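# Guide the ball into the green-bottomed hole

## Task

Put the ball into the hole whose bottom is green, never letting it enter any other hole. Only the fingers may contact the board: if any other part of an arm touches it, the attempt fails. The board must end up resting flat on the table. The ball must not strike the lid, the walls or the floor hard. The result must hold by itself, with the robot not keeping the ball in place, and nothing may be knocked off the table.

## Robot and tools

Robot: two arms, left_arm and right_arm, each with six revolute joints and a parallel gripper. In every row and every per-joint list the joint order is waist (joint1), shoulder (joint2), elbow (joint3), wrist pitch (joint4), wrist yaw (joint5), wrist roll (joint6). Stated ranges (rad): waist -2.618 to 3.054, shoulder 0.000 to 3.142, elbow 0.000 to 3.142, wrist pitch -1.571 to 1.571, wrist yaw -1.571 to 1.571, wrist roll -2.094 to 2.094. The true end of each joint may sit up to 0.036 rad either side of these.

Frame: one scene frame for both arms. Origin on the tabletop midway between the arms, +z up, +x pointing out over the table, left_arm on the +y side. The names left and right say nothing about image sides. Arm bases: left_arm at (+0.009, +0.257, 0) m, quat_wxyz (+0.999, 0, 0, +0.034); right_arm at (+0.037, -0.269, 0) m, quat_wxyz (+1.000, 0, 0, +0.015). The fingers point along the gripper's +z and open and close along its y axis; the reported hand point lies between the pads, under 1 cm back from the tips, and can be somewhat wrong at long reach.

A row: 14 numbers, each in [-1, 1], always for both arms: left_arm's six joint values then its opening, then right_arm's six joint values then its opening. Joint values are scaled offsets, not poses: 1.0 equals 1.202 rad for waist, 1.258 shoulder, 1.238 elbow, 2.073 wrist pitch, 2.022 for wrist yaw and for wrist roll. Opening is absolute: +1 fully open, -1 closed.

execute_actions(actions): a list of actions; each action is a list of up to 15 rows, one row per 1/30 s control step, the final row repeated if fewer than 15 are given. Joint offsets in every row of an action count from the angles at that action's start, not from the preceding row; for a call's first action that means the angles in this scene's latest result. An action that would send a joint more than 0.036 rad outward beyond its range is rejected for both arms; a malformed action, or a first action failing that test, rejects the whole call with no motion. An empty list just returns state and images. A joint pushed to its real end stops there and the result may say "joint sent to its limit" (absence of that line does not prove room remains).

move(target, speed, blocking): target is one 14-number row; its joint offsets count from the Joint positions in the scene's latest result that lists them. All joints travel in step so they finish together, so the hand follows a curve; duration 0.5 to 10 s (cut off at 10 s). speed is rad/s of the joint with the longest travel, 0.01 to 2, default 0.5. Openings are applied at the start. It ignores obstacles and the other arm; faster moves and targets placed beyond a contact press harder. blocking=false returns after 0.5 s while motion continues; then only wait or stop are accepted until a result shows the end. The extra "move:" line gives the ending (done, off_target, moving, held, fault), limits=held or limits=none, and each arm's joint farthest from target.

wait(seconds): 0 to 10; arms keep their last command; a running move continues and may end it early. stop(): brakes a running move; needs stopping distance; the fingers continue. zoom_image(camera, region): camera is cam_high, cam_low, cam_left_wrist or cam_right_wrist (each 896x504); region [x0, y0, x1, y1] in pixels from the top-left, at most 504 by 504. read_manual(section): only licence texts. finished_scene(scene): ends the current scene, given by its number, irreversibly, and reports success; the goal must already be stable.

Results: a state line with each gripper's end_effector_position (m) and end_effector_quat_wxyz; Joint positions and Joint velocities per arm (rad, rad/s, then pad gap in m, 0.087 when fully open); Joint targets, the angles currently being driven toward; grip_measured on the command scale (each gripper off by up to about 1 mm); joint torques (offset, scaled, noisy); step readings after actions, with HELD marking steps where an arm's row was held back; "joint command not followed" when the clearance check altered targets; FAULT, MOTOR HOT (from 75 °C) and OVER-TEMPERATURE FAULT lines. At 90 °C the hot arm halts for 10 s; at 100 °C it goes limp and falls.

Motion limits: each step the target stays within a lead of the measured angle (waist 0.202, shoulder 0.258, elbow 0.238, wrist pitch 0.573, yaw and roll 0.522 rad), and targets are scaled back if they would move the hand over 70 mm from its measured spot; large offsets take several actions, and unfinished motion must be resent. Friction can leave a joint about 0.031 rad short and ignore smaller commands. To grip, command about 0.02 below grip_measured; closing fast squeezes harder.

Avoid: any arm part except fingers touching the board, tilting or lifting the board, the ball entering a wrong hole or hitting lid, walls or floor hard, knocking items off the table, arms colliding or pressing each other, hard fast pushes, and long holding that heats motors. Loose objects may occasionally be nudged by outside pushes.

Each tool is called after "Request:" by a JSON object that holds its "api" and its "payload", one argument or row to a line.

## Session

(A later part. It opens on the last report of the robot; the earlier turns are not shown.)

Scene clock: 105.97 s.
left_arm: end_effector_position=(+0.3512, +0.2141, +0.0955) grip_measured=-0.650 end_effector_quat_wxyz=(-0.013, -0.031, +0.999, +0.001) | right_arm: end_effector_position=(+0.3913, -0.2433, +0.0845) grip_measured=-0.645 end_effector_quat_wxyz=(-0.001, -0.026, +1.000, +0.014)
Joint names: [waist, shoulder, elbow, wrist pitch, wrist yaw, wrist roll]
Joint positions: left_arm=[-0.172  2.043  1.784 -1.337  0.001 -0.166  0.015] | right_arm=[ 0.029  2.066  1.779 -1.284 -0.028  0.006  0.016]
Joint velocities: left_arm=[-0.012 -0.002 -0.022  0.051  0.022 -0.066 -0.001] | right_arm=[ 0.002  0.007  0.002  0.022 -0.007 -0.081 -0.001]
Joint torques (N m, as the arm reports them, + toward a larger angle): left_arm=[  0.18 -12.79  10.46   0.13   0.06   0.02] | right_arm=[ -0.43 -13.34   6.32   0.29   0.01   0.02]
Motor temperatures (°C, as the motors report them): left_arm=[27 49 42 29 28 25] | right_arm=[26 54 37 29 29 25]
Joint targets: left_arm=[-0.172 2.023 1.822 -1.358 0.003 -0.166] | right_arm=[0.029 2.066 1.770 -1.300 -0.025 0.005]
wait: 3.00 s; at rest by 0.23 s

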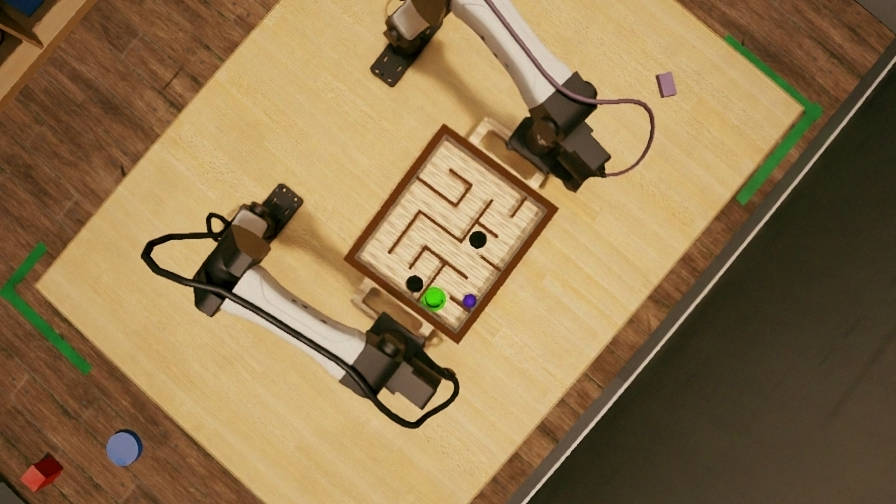

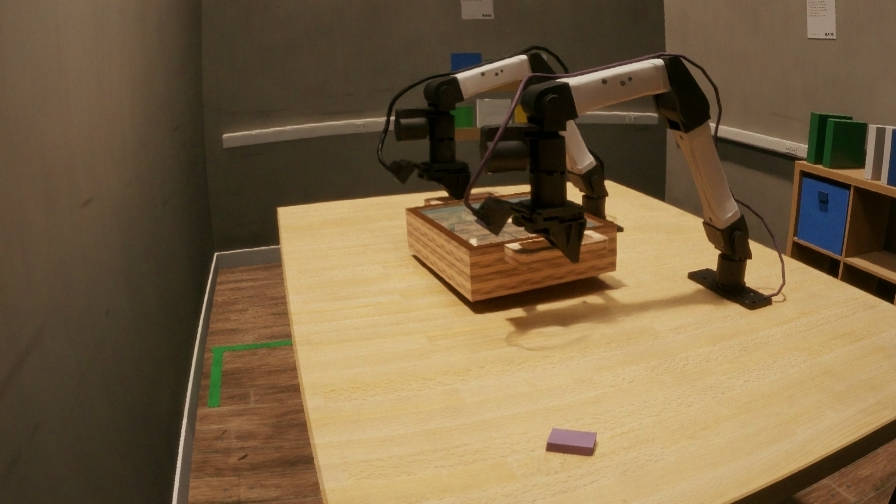

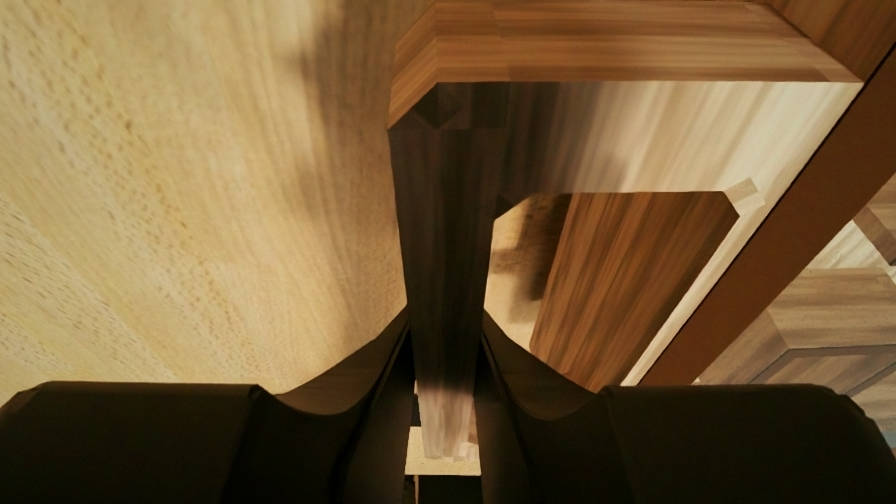

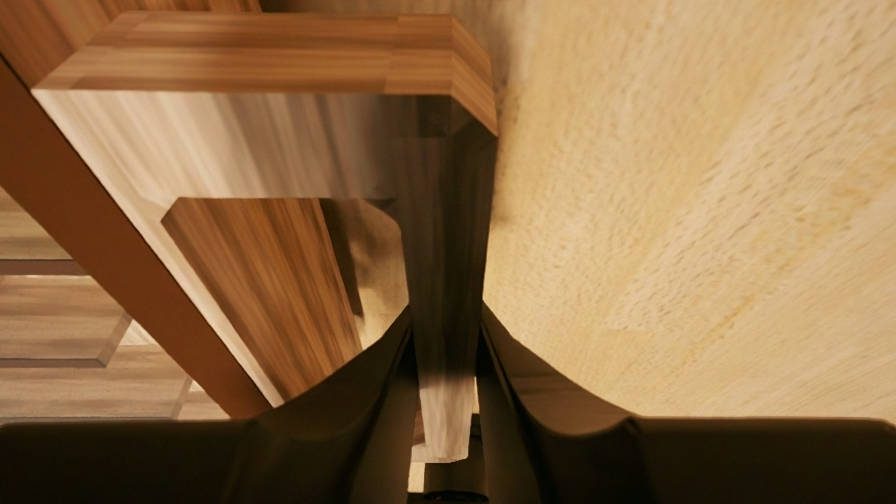

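Request:
{"api": "execute_actions", "payload": {
  "actions": [
    [[0,-0.016,0.03,0.006,0,0,-0.72,0,0,0.01,0.006,0,0,-0.72],[0,-0.016,0.03,0.012,0,0,-0.72,0,0,0.01,0.012,0,0,-0.72],[0,-0.016,0.03,0.018,0,0,-0.72,0,0,0.01,0.017,0,0,-0.72],[0,-0.016,0.03,0.023,0,0,-0.72,0,0,0.01,0.022,0,0,-0.72]]
  ]
}}

Request:
{"api": "wait", "payload": {
  "seconds": 4
}}

Scene clock: 112.17 s.
left_arm: end_effector_position=(+0.3625, +0.2146, +0.0935) grip_measured=-0.650 end_effector_quat_wxyz=(+0.010, -0.031, +0.999, +0.003) | right_arm: end_effector_position=(+0.4034, -0.2426, +0.0828) grip_measured=-0.645 end_effector_quat_wxyz=(+0.023, -0.027, +0.999, +0.015)
Joint names: [waist, shoulder, elbow, wrist pitch, wrist yaw, wrist roll]
Joint positions: left_arm=[-0.172  2.043  1.784 -1.293 -0.008 -0.166  0.015] | right_arm=[ 0.029  2.066  1.779 -1.236 -0.028  0.006  0.016]
Joint velocities: left_arm=[ 0.007  0.012 -0.007  0.051 -0.007  0.022  0.001] | right_arm=[ 0.007  0.027  0.007  0.037  0.007 -0.051 -0.001]
Joint torques (N m, as the arm reports them, + toward a larger angle): left_arm=[  0.19 -12.86  10.55   0.48   0.14   0.02] | right_arm=[ -0.07 -13.31   8.07   0.54   0.02   0.  ]
Motor temperatures (°C, as the motors report them): left_arm=[27 49 42 29 28 25] | right_arm=[26 54 36 28 29 25]
Joint targets: left_arm=[-0.172 2.023 1.822 -1.290 0.001 -0.166] | right_arm=[0.029 2.066 1.791 -1.239 -0.028 0.006]
Step readings (joint positions):
0: left_arm=[-0.172 2.043 1.784 -1.337 0.001 -0.166] | right_arm=[0.029 2.066 1.779 -1.284 -0.028 0.006]
1: left_arm=[-0.172 2.043 1.784 -1.337 0.001 -0.166] | right_arm=[0.029 2.066 1.779 -1.283 -0.028 0.006]
2: left_arm=[-0.172 2.043 1.784 -1.335 0.001 -0.166] | right_arm=[0.029 2.066 1.779 -1.280 -0.028 0.006]
4: left_arm=[-0.172 2.043 1.784 -1.324 -0.001 -0.166] | right_arm=[0.029 2.066 1.779 -1.269 -0.028 0.006]
8: left_arm=[-0.172 2.043 1.784 -1.301 -0.006 -0.166] | right_arm=[0.029 2.066 1.779 -1.244 -0.028 0.006]
15: Joint positions above

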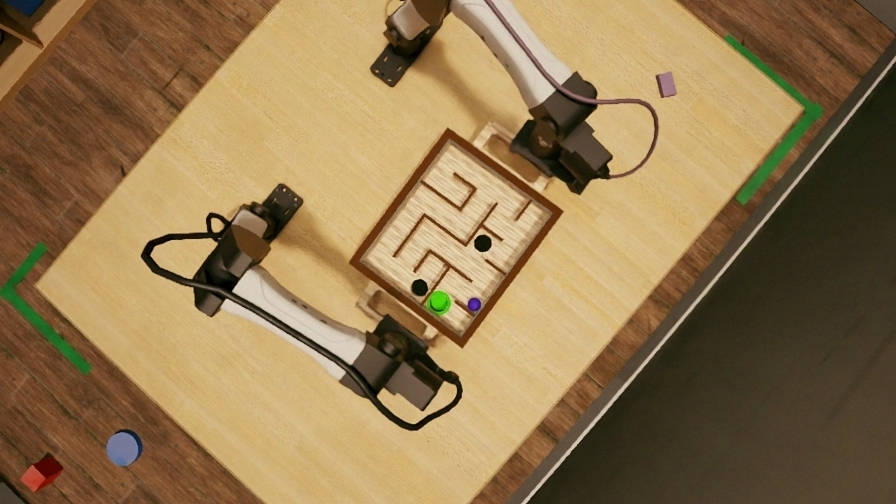

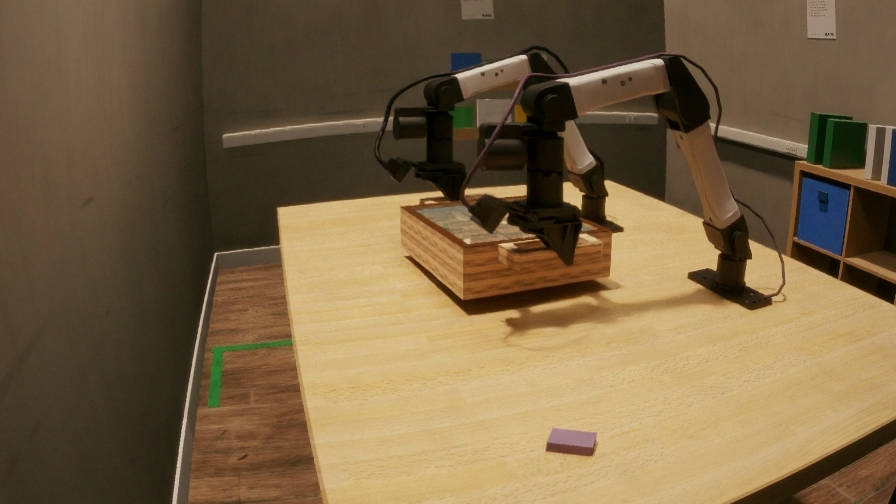

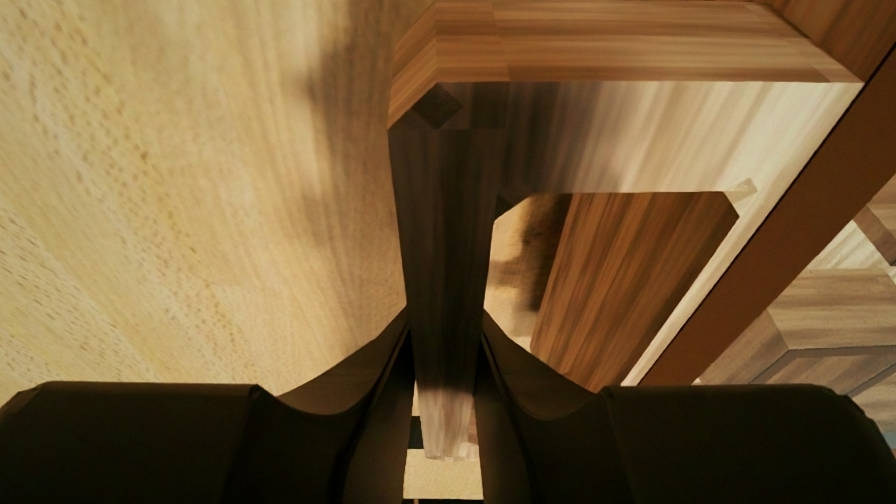

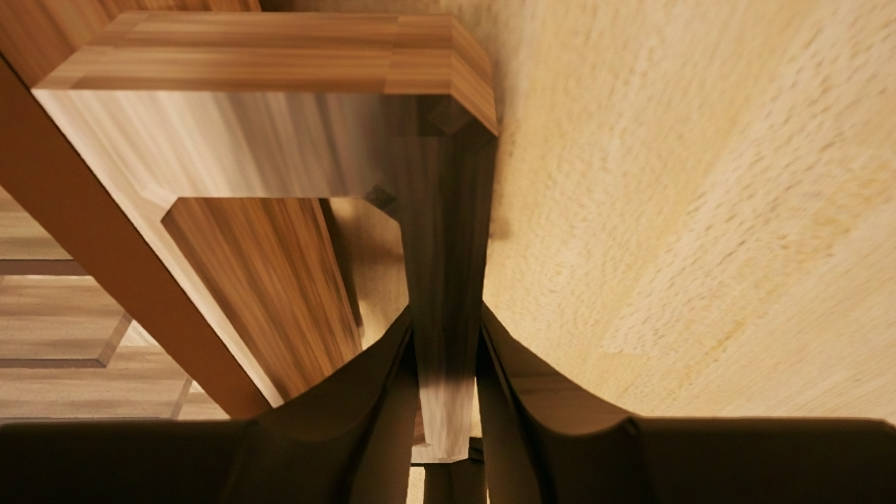

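Scene clock: 116.17 s.
left_arm: end_effector_position=(+0.3625, +0.2146, +0.0935) grip_measured=-0.650 end_effector_quat_wxyz=(+0.010, -0.031, +0.999, +0.003) | right_arm: end_effector_position=(+0.4034, -0.2426, +0.0828) grip_measured=-0.645 end_effector_quat_wxyz=(+0.023, -0.027, +0.999, +0.015)
Joint names: [waist, shoulder, elbow, wrist pitch, wrist yaw, wrist roll]
Joint positions: left_arm=[-0.172  2.043  1.784 -1.293 -0.008 -0.166  0.015] | right_arm=[ 0.029  2.066  1.779 -1.236 -0.028  0.006  0.016]
Joint velocities: left_arm=[ 0.007  0.007 -0.022  0.007 -0.007 -0.022  0.001] | right_arm=[-0.007  0.002 -0.012  0.051 -0.051  0.037  0.001]
Joint torques (N m, as the arm reports them, + toward a larger angle): left_arm=[  0.18 -12.88  10.54   0.49   0.14   0.02] | right_arm=[ -0.35 -13.35   8.03   0.57  -0.04   0.06]
Motor temperatures (°C, as the motors report them): left_arm=[27 50 42 29 28 25] | right_arm=[26 55 36 28 29 25]
Joint targets: left_arm=[-0.172 2.023 1.822 -1.290 0.001 -0.166] | right_arm=[0.029 2.066 1.791 -1.239 -0.028 0.006]
wait: 4.00 s; at rest by 0.17 s

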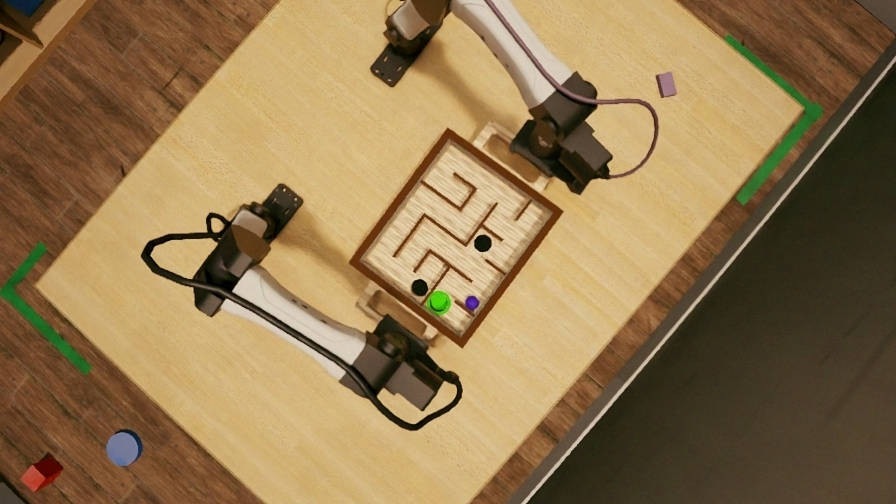

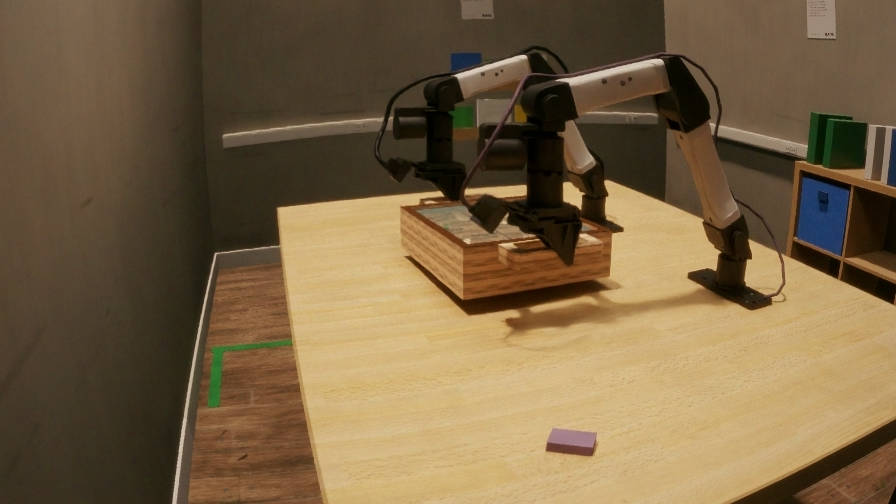

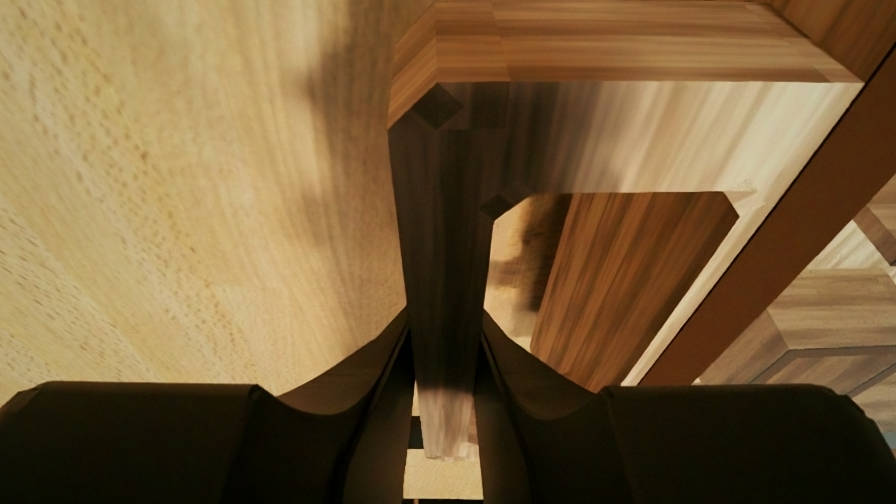

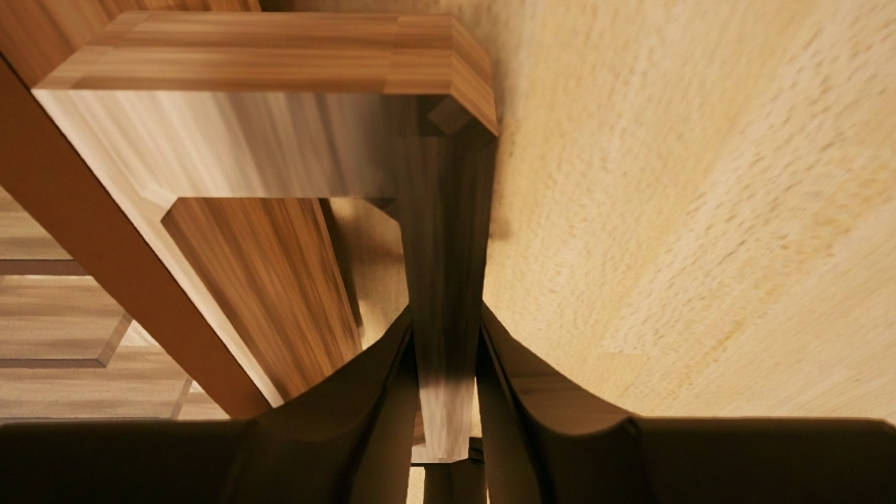

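Request:
{"api": "execute_actions", "payload": {
  "actions": []
}}

Scene clock: 126.83 s.
left_arm: end_effector_position=(+0.3625, +0.2146, +0.0935) grip_measured=-0.650 end_effector_quat_wxyz=(+0.010, -0.031, +0.999, +0.003) | right_arm: end_effector_position=(+0.4034, -0.2426, +0.0828) grip_measured=-0.645 end_effector_quat_wxyz=(+0.023, -0.027, +0.999, +0.015)
Joint names: [waist, shoulder, elbow, wrist pitch, wrist yaw, wrist roll]
Joint positions: left_arm=[-0.172  2.043  1.784 -1.293 -0.008 -0.166  0.015] | right_arm=[ 0.029  2.066  1.779 -1.236 -0.028  0.006  0.016]
Joint velocities: left_arm=[-0.012  0.022 -0.002 -0.051 -0.095  0.007 -0.001] | right_arm=[-0.017 -0.017 -0.002 -0.022  0.022 -0.007 -0.001]
Joint torques (N m, as the arm reports them, + toward a larger angle): left_arm=[  0.19 -12.87  10.55   0.48   0.14   0.02] | right_arm=[ -0.39 -13.65   8.34   0.48   0.01   0.04]
Motor temperatures (°C, as the motors report them): left_arm=[27 50 43 29 28 25] | right_arm=[26 55 37 29 29 25]
Joint targets: left_arm=[-0.172 2.023 1.822 -1.290 0.001 -0.166] | right_arm=[0.029 2.066 1.791 -1.239 -0.028 0.006]

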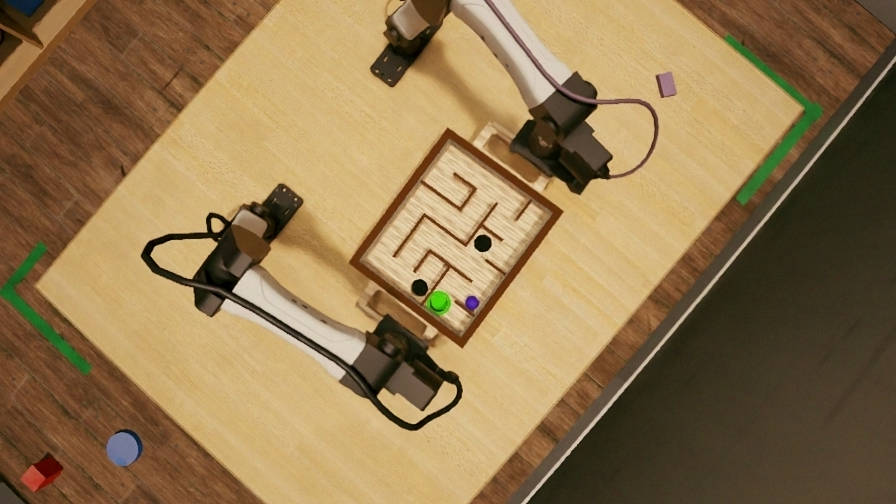

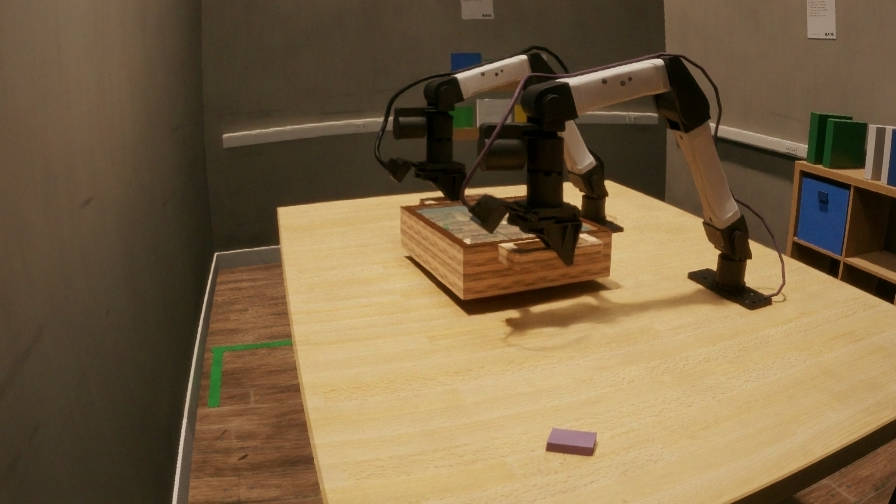

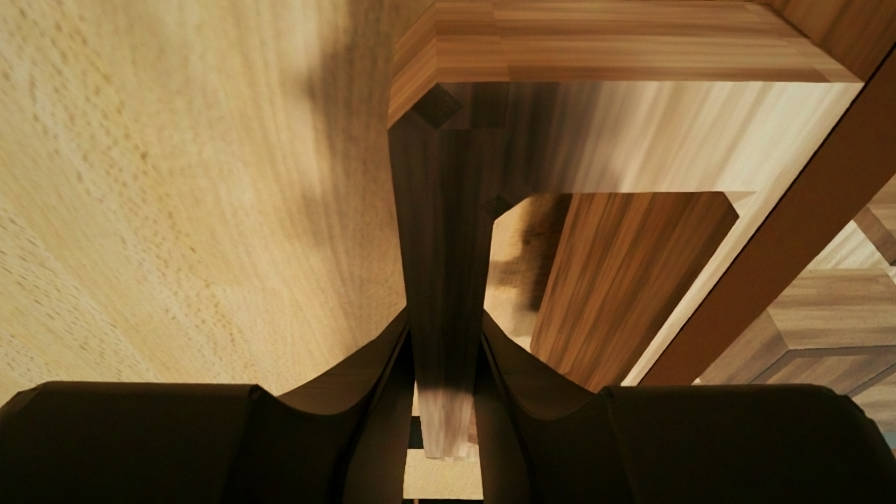

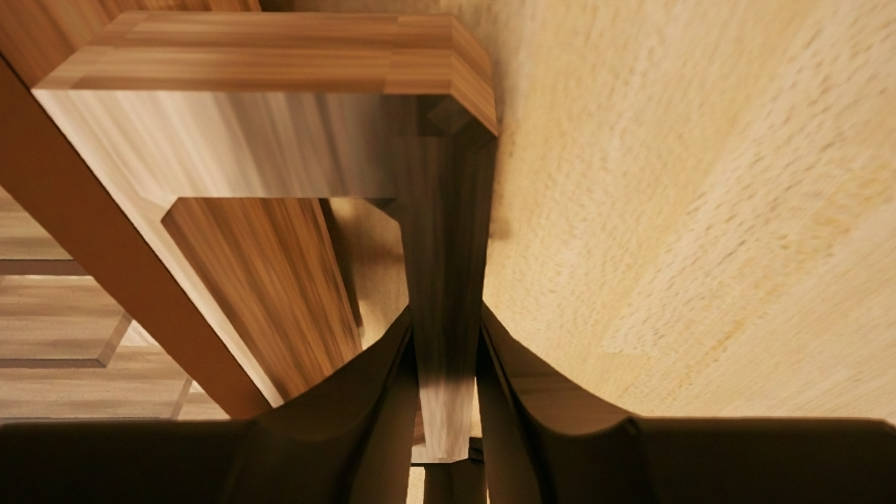

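Request:
{"api": "execute_actions", "payload": {
  "actions": [
    [[0,-0.016,0.03,0.009,0,0,-0.72,0,0,0.01,0.008,0,0,-0.72]]
  ]
}}

Request:
{"api": "wait", "payload": {
  "seconds": 4
}}

Scene clock: 131.87 s.
left_arm: end_effector_position=(+0.3663, +0.2149, +0.0930) grip_measured=-0.650 end_effector_quat_wxyz=(+0.018, -0.031, +0.999, +0.004) | right_arm: end_effector_position=(+0.4073, -0.2424, +0.0823) grip_measured=-0.645 end_effector_quat_wxyz=(+0.031, -0.027, +0.999, +0.015)
Joint names: [waist, shoulder, elbow, wrist pitch, wrist yaw, wrist roll]
Joint positions: left_arm=[-0.172  2.043  1.784 -1.278 -0.013 -0.166  0.015] | right_arm=[ 0.029  2.066  1.779 -1.22  -0.028  0.006  0.016]
Joint velocities: left_arm=[-0.012  0.007  0.002 -0.007  0.007  0.022  0.   ] | right_arm=[-0.007 -0.012  0.002 -0.007  0.022  0.007 -0.   ]
Joint torques (N m, as the arm reports them, + toward a larger angle): left_arm=[  0.19 -12.92  10.57   0.53   0.08   0.02] | right_arm=[ -0.23 -13.33   8.16   0.57   0.01   0.08]
Motor temperatures (°C, as the motors report them): left_arm=[27 50 43 29 28 25] | right_arm=[26 56 37 29 29 25]
Joint targets: left_arm=[-0.172 2.023 1.822 -1.274 -0.008 -0.166] | right_arm=[0.029 2.066 1.791 -1.219 -0.028 0.006]
Step readings (joint positions):
0: left_arm=[-0.172 2.043 1.784 -1.293 -0.008 -0.166] | right_arm=[0.029 2.066 1.779 -1.236 -0.028 0.006]
1: left_arm=[-0.172 2.043 1.784 -1.292 -0.009 -0.166] | right_arm=[0.029 2.066 1.779 -1.235 -0.028 0.006]
2: left_arm=[-0.172 2.043 1.784 -1.290 -0.009 -0.166] | right_arm=[0.029 2.066 1.779 -1.233 -0.028 0.006]
4: left_arm=[-0.172 2.043 1.784 -1.285 -0.011 -0.166] | right_arm=[0.029 2.066 1.779 -1.228 -0.028 0.006]
8: left_arm=[-0.172 2.043 1.784 -1.279 -0.012 -0.166] | right_arm=[0.029 2.066 1.779 -1.222 -0.028 0.006]
15: Joint positions above

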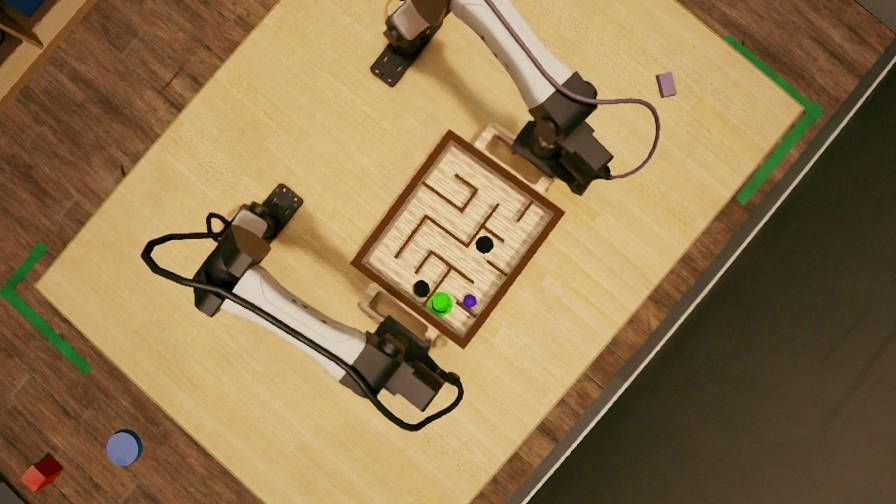

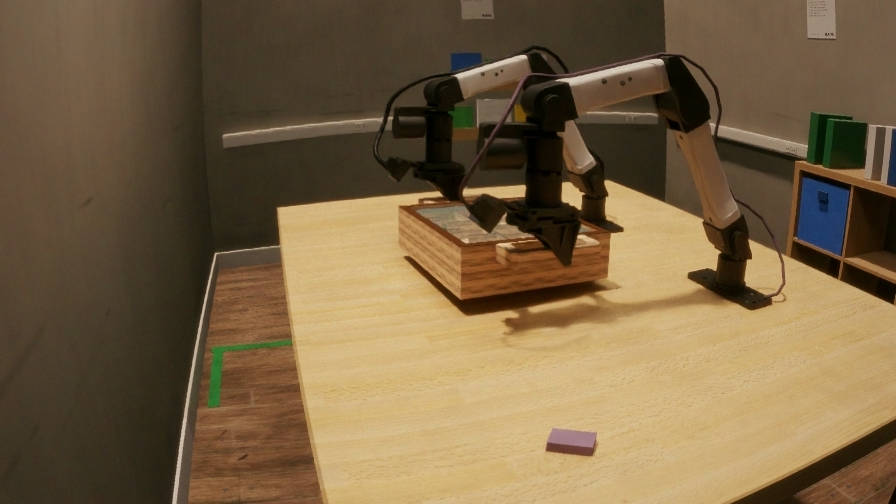

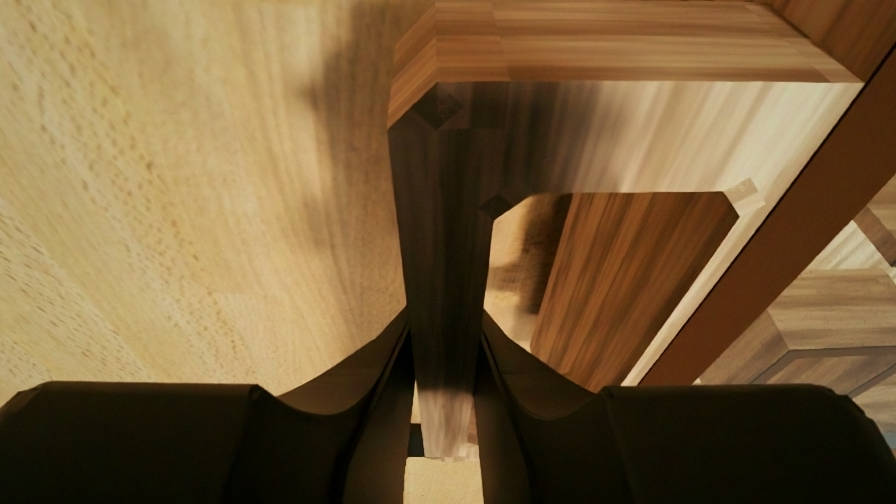

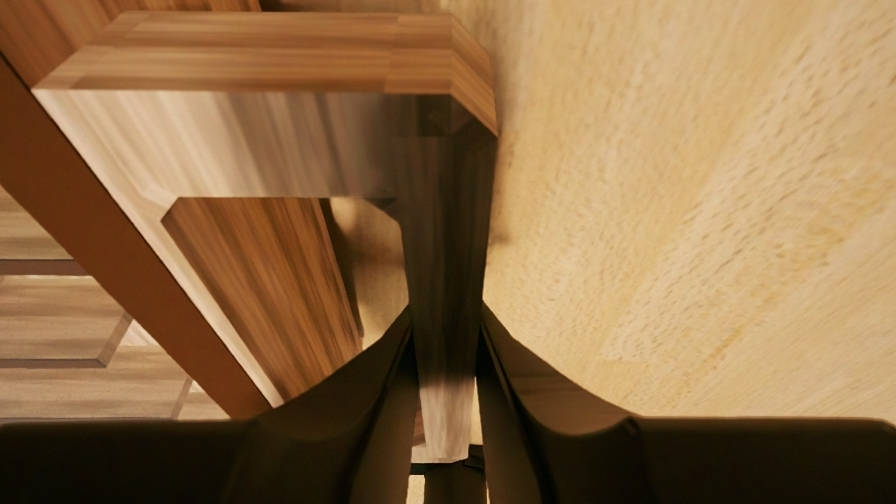

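Scene clock: 135.87 s.
left_arm: end_effector_position=(+0.3664, +0.2149, +0.0930) grip_measured=-0.650 end_effector_quat_wxyz=(+0.018, -0.031, +0.999, +0.004) | right_arm: end_effector_position=(+0.4075, -0.2424, +0.0823) grip_measured=-0.645 end_effector_quat_wxyz=(+0.031, -0.027, +0.999, +0.015)
Joint names: [waist, shoulder, elbow, wrist pitch, wrist yaw, wrist roll]
Joint positions: left_arm=[-0.172  2.043  1.784 -1.277 -0.013 -0.166  0.015] | right_arm=[ 0.029  2.066  1.779 -1.22  -0.028  0.006  0.016]
Joint velocities: left_arm=[-0.007 -0.012 -0.017  0.095 -0.051 -0.037  0.001] | right_arm=[ 0.002 -0.017 -0.002 -0.007 -0.037 -0.007 -0.001]
Joint torques (N m, as the arm reports them, + toward a larger angle): left_arm=[  0.18 -12.9   10.57   0.52   0.07   0.02] | right_arm=[  0.06 -13.3    8.18   0.57   0.04  -0.03]
Motor temperatures (°C, as the motors report them): left_arm=[27 51 44 29 28 25] | right_arm=[26 56 37 29 29 25]
Joint targets: left_arm=[-0.172 2.023 1.822 -1.274 -0.008 -0.166] | right_arm=[0.029 2.066 1.791 -1.219 -0.028 0.006]
wait: 4.00 s; at rest by 0.17 s

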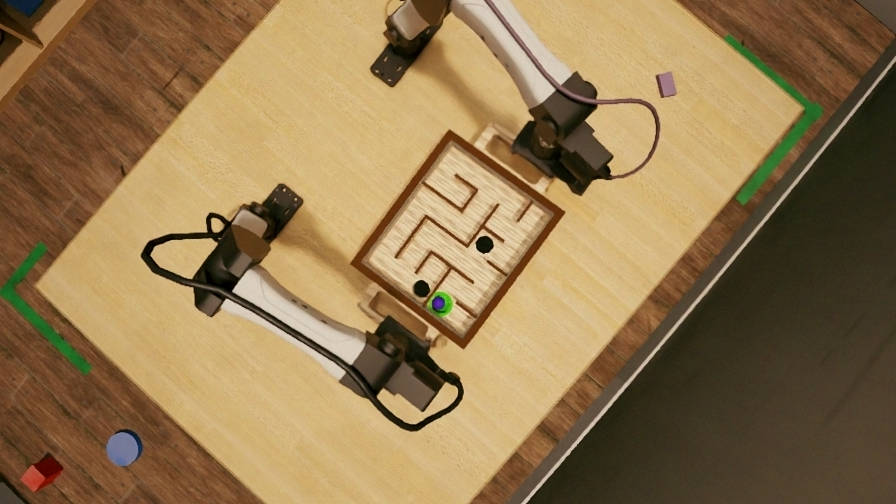

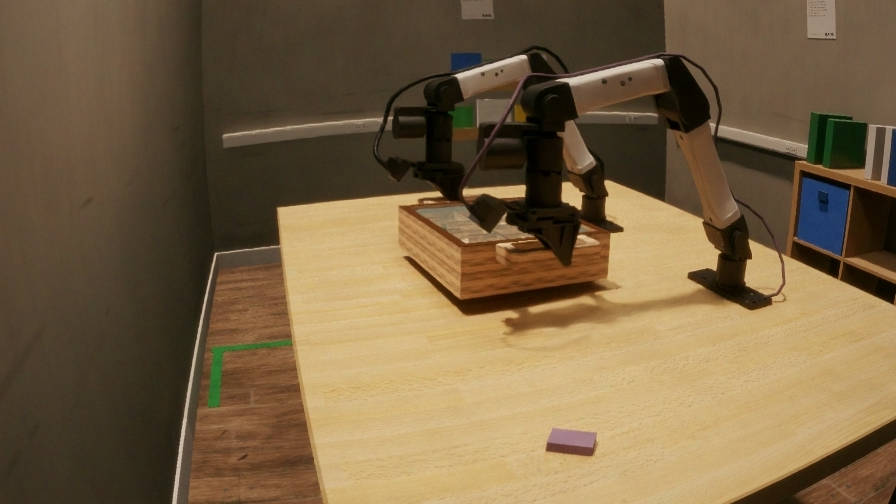

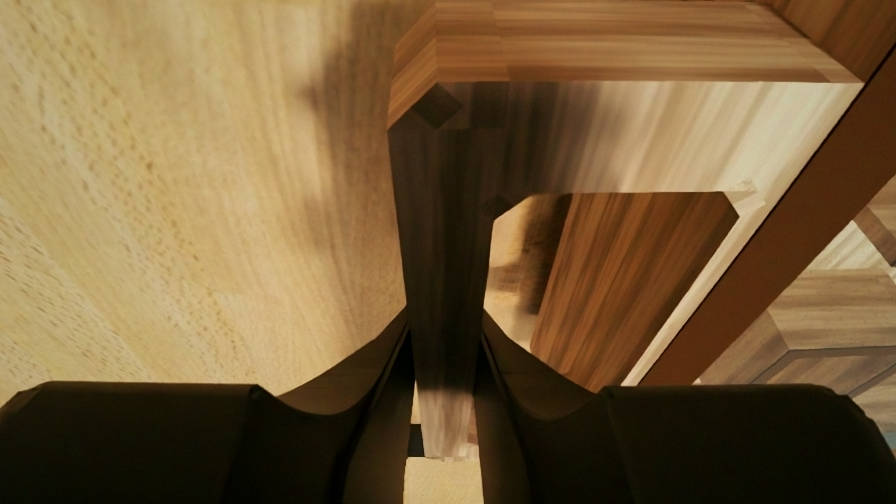

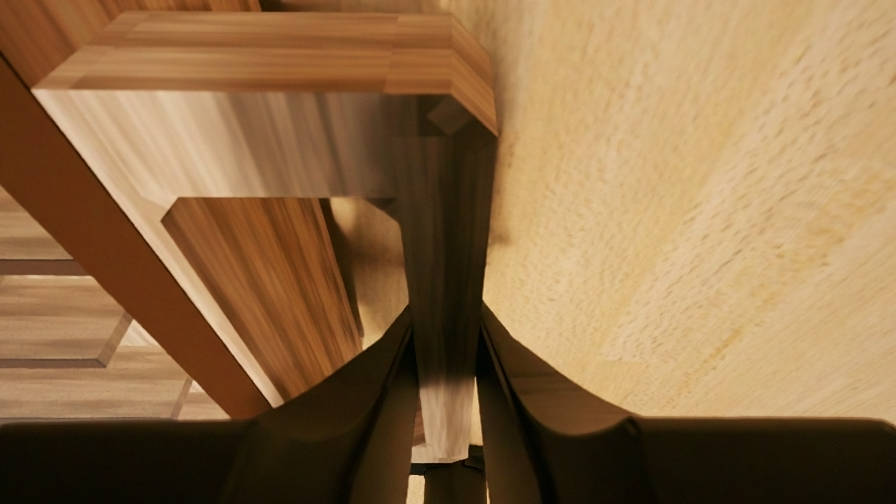

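Request:
{"api": "move", "payload": {
  "target": [0,-0.01,-0.105,0.042,0.01,0,-0.72,0,0,-0.07,0.018,0.01,0,-0.72],
  "speed": 0.12
}}

Scene clock: 140.27 s.
left_arm: end_effector_position=(+0.3573, +0.2120, +0.0658) grip_measured=-0.652 end_effector_quat_wxyz=(+0.000, -0.031, +1.000, -0.005) | right_arm: end_effector_position=(+0.3978, -0.2456, +0.0659) grip_measured=-0.644 end_effector_quat_wxyz=(+0.015, -0.026, +1.000, +0.007)
Joint names: [waist, shoulder, elbow, wrist pitch, wrist yaw, wrist roll]
Joint positions: left_arm=[-0.172  2.051  1.681 -1.2    0.009 -0.166  0.015] | right_arm=[ 0.029  2.066  1.71  -1.184 -0.013  0.006  0.016]
Joint velocities: left_arm=[ 0.012  0.007  0.002 -0.037 -0.066 -0.037  0.   ] | right_arm=[ 0.002 -0.012  0.002 -0.007 -0.037  0.007  0.   ]
Joint torques (N m, as the arm reports them, + toward a larger angle): left_arm=[  0.18 -12.85   5.27   0.53   0.03   0.02] | right_arm=[ -0.18 -13.17   5.73   0.53   0.06   0.07]
Motor temperatures (°C, as the motors report them): left_arm=[27 51 44 29 28 25] | right_arm=[26 56 37 29 29 25]
Joint targets: left_arm=[-0.172 2.031 1.654 -1.190 0.008 -0.166] | right_arm=[0.029 2.066 1.692 -1.182 -0.008 0.006]
move: off_target (left_arm); limits=none; left_arm: farthest joint: the elbow, 0.027 radians from its target (0.130 radians at the start); right_arm: farthest joint: the elbow, 0.017 radians from its target (0.086 radians at the start)

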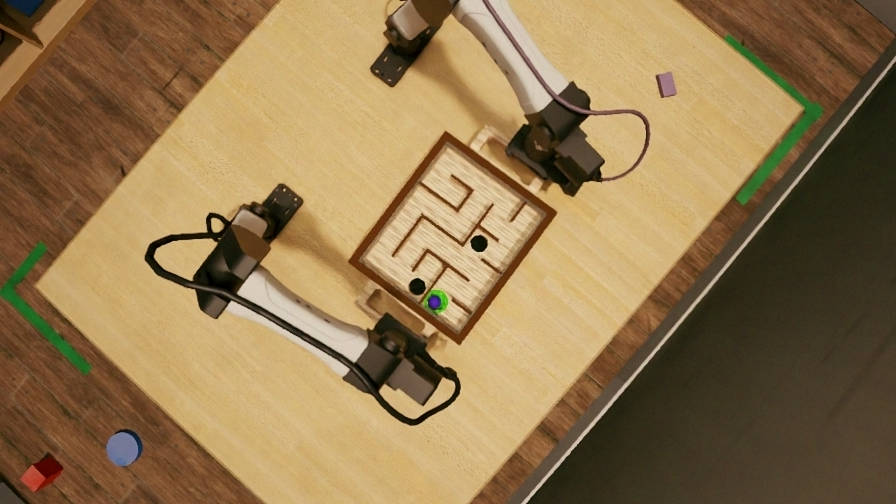

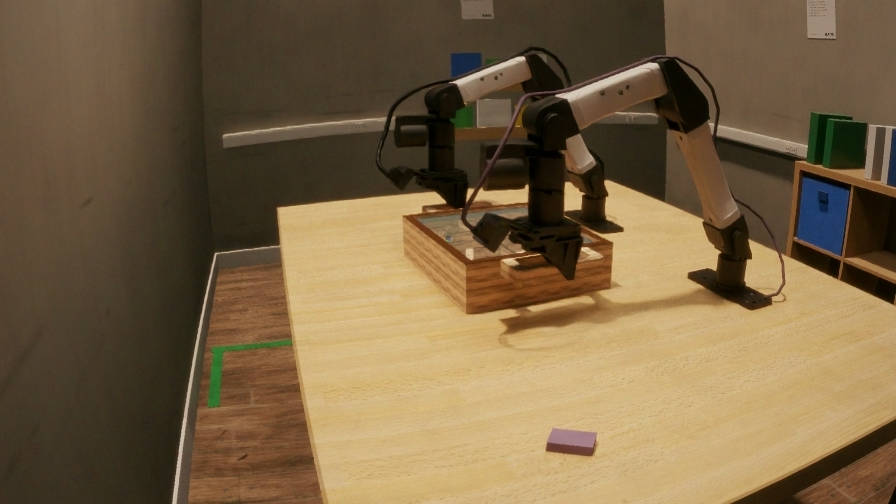

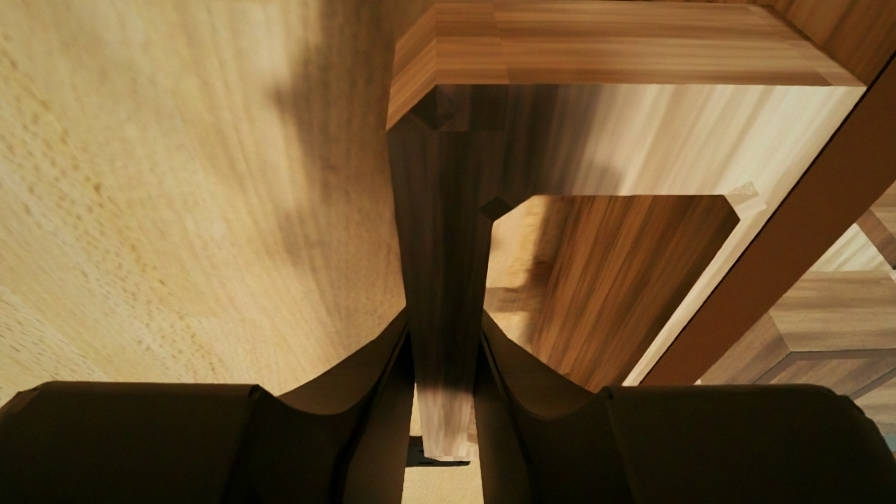

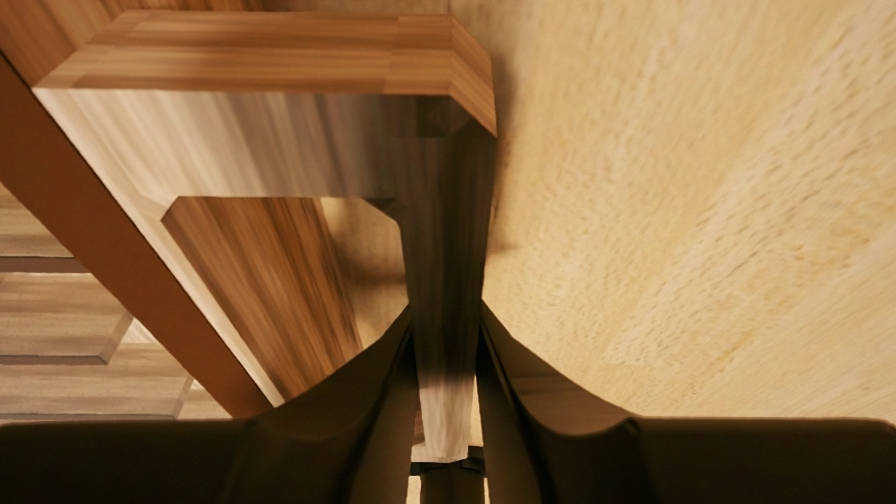

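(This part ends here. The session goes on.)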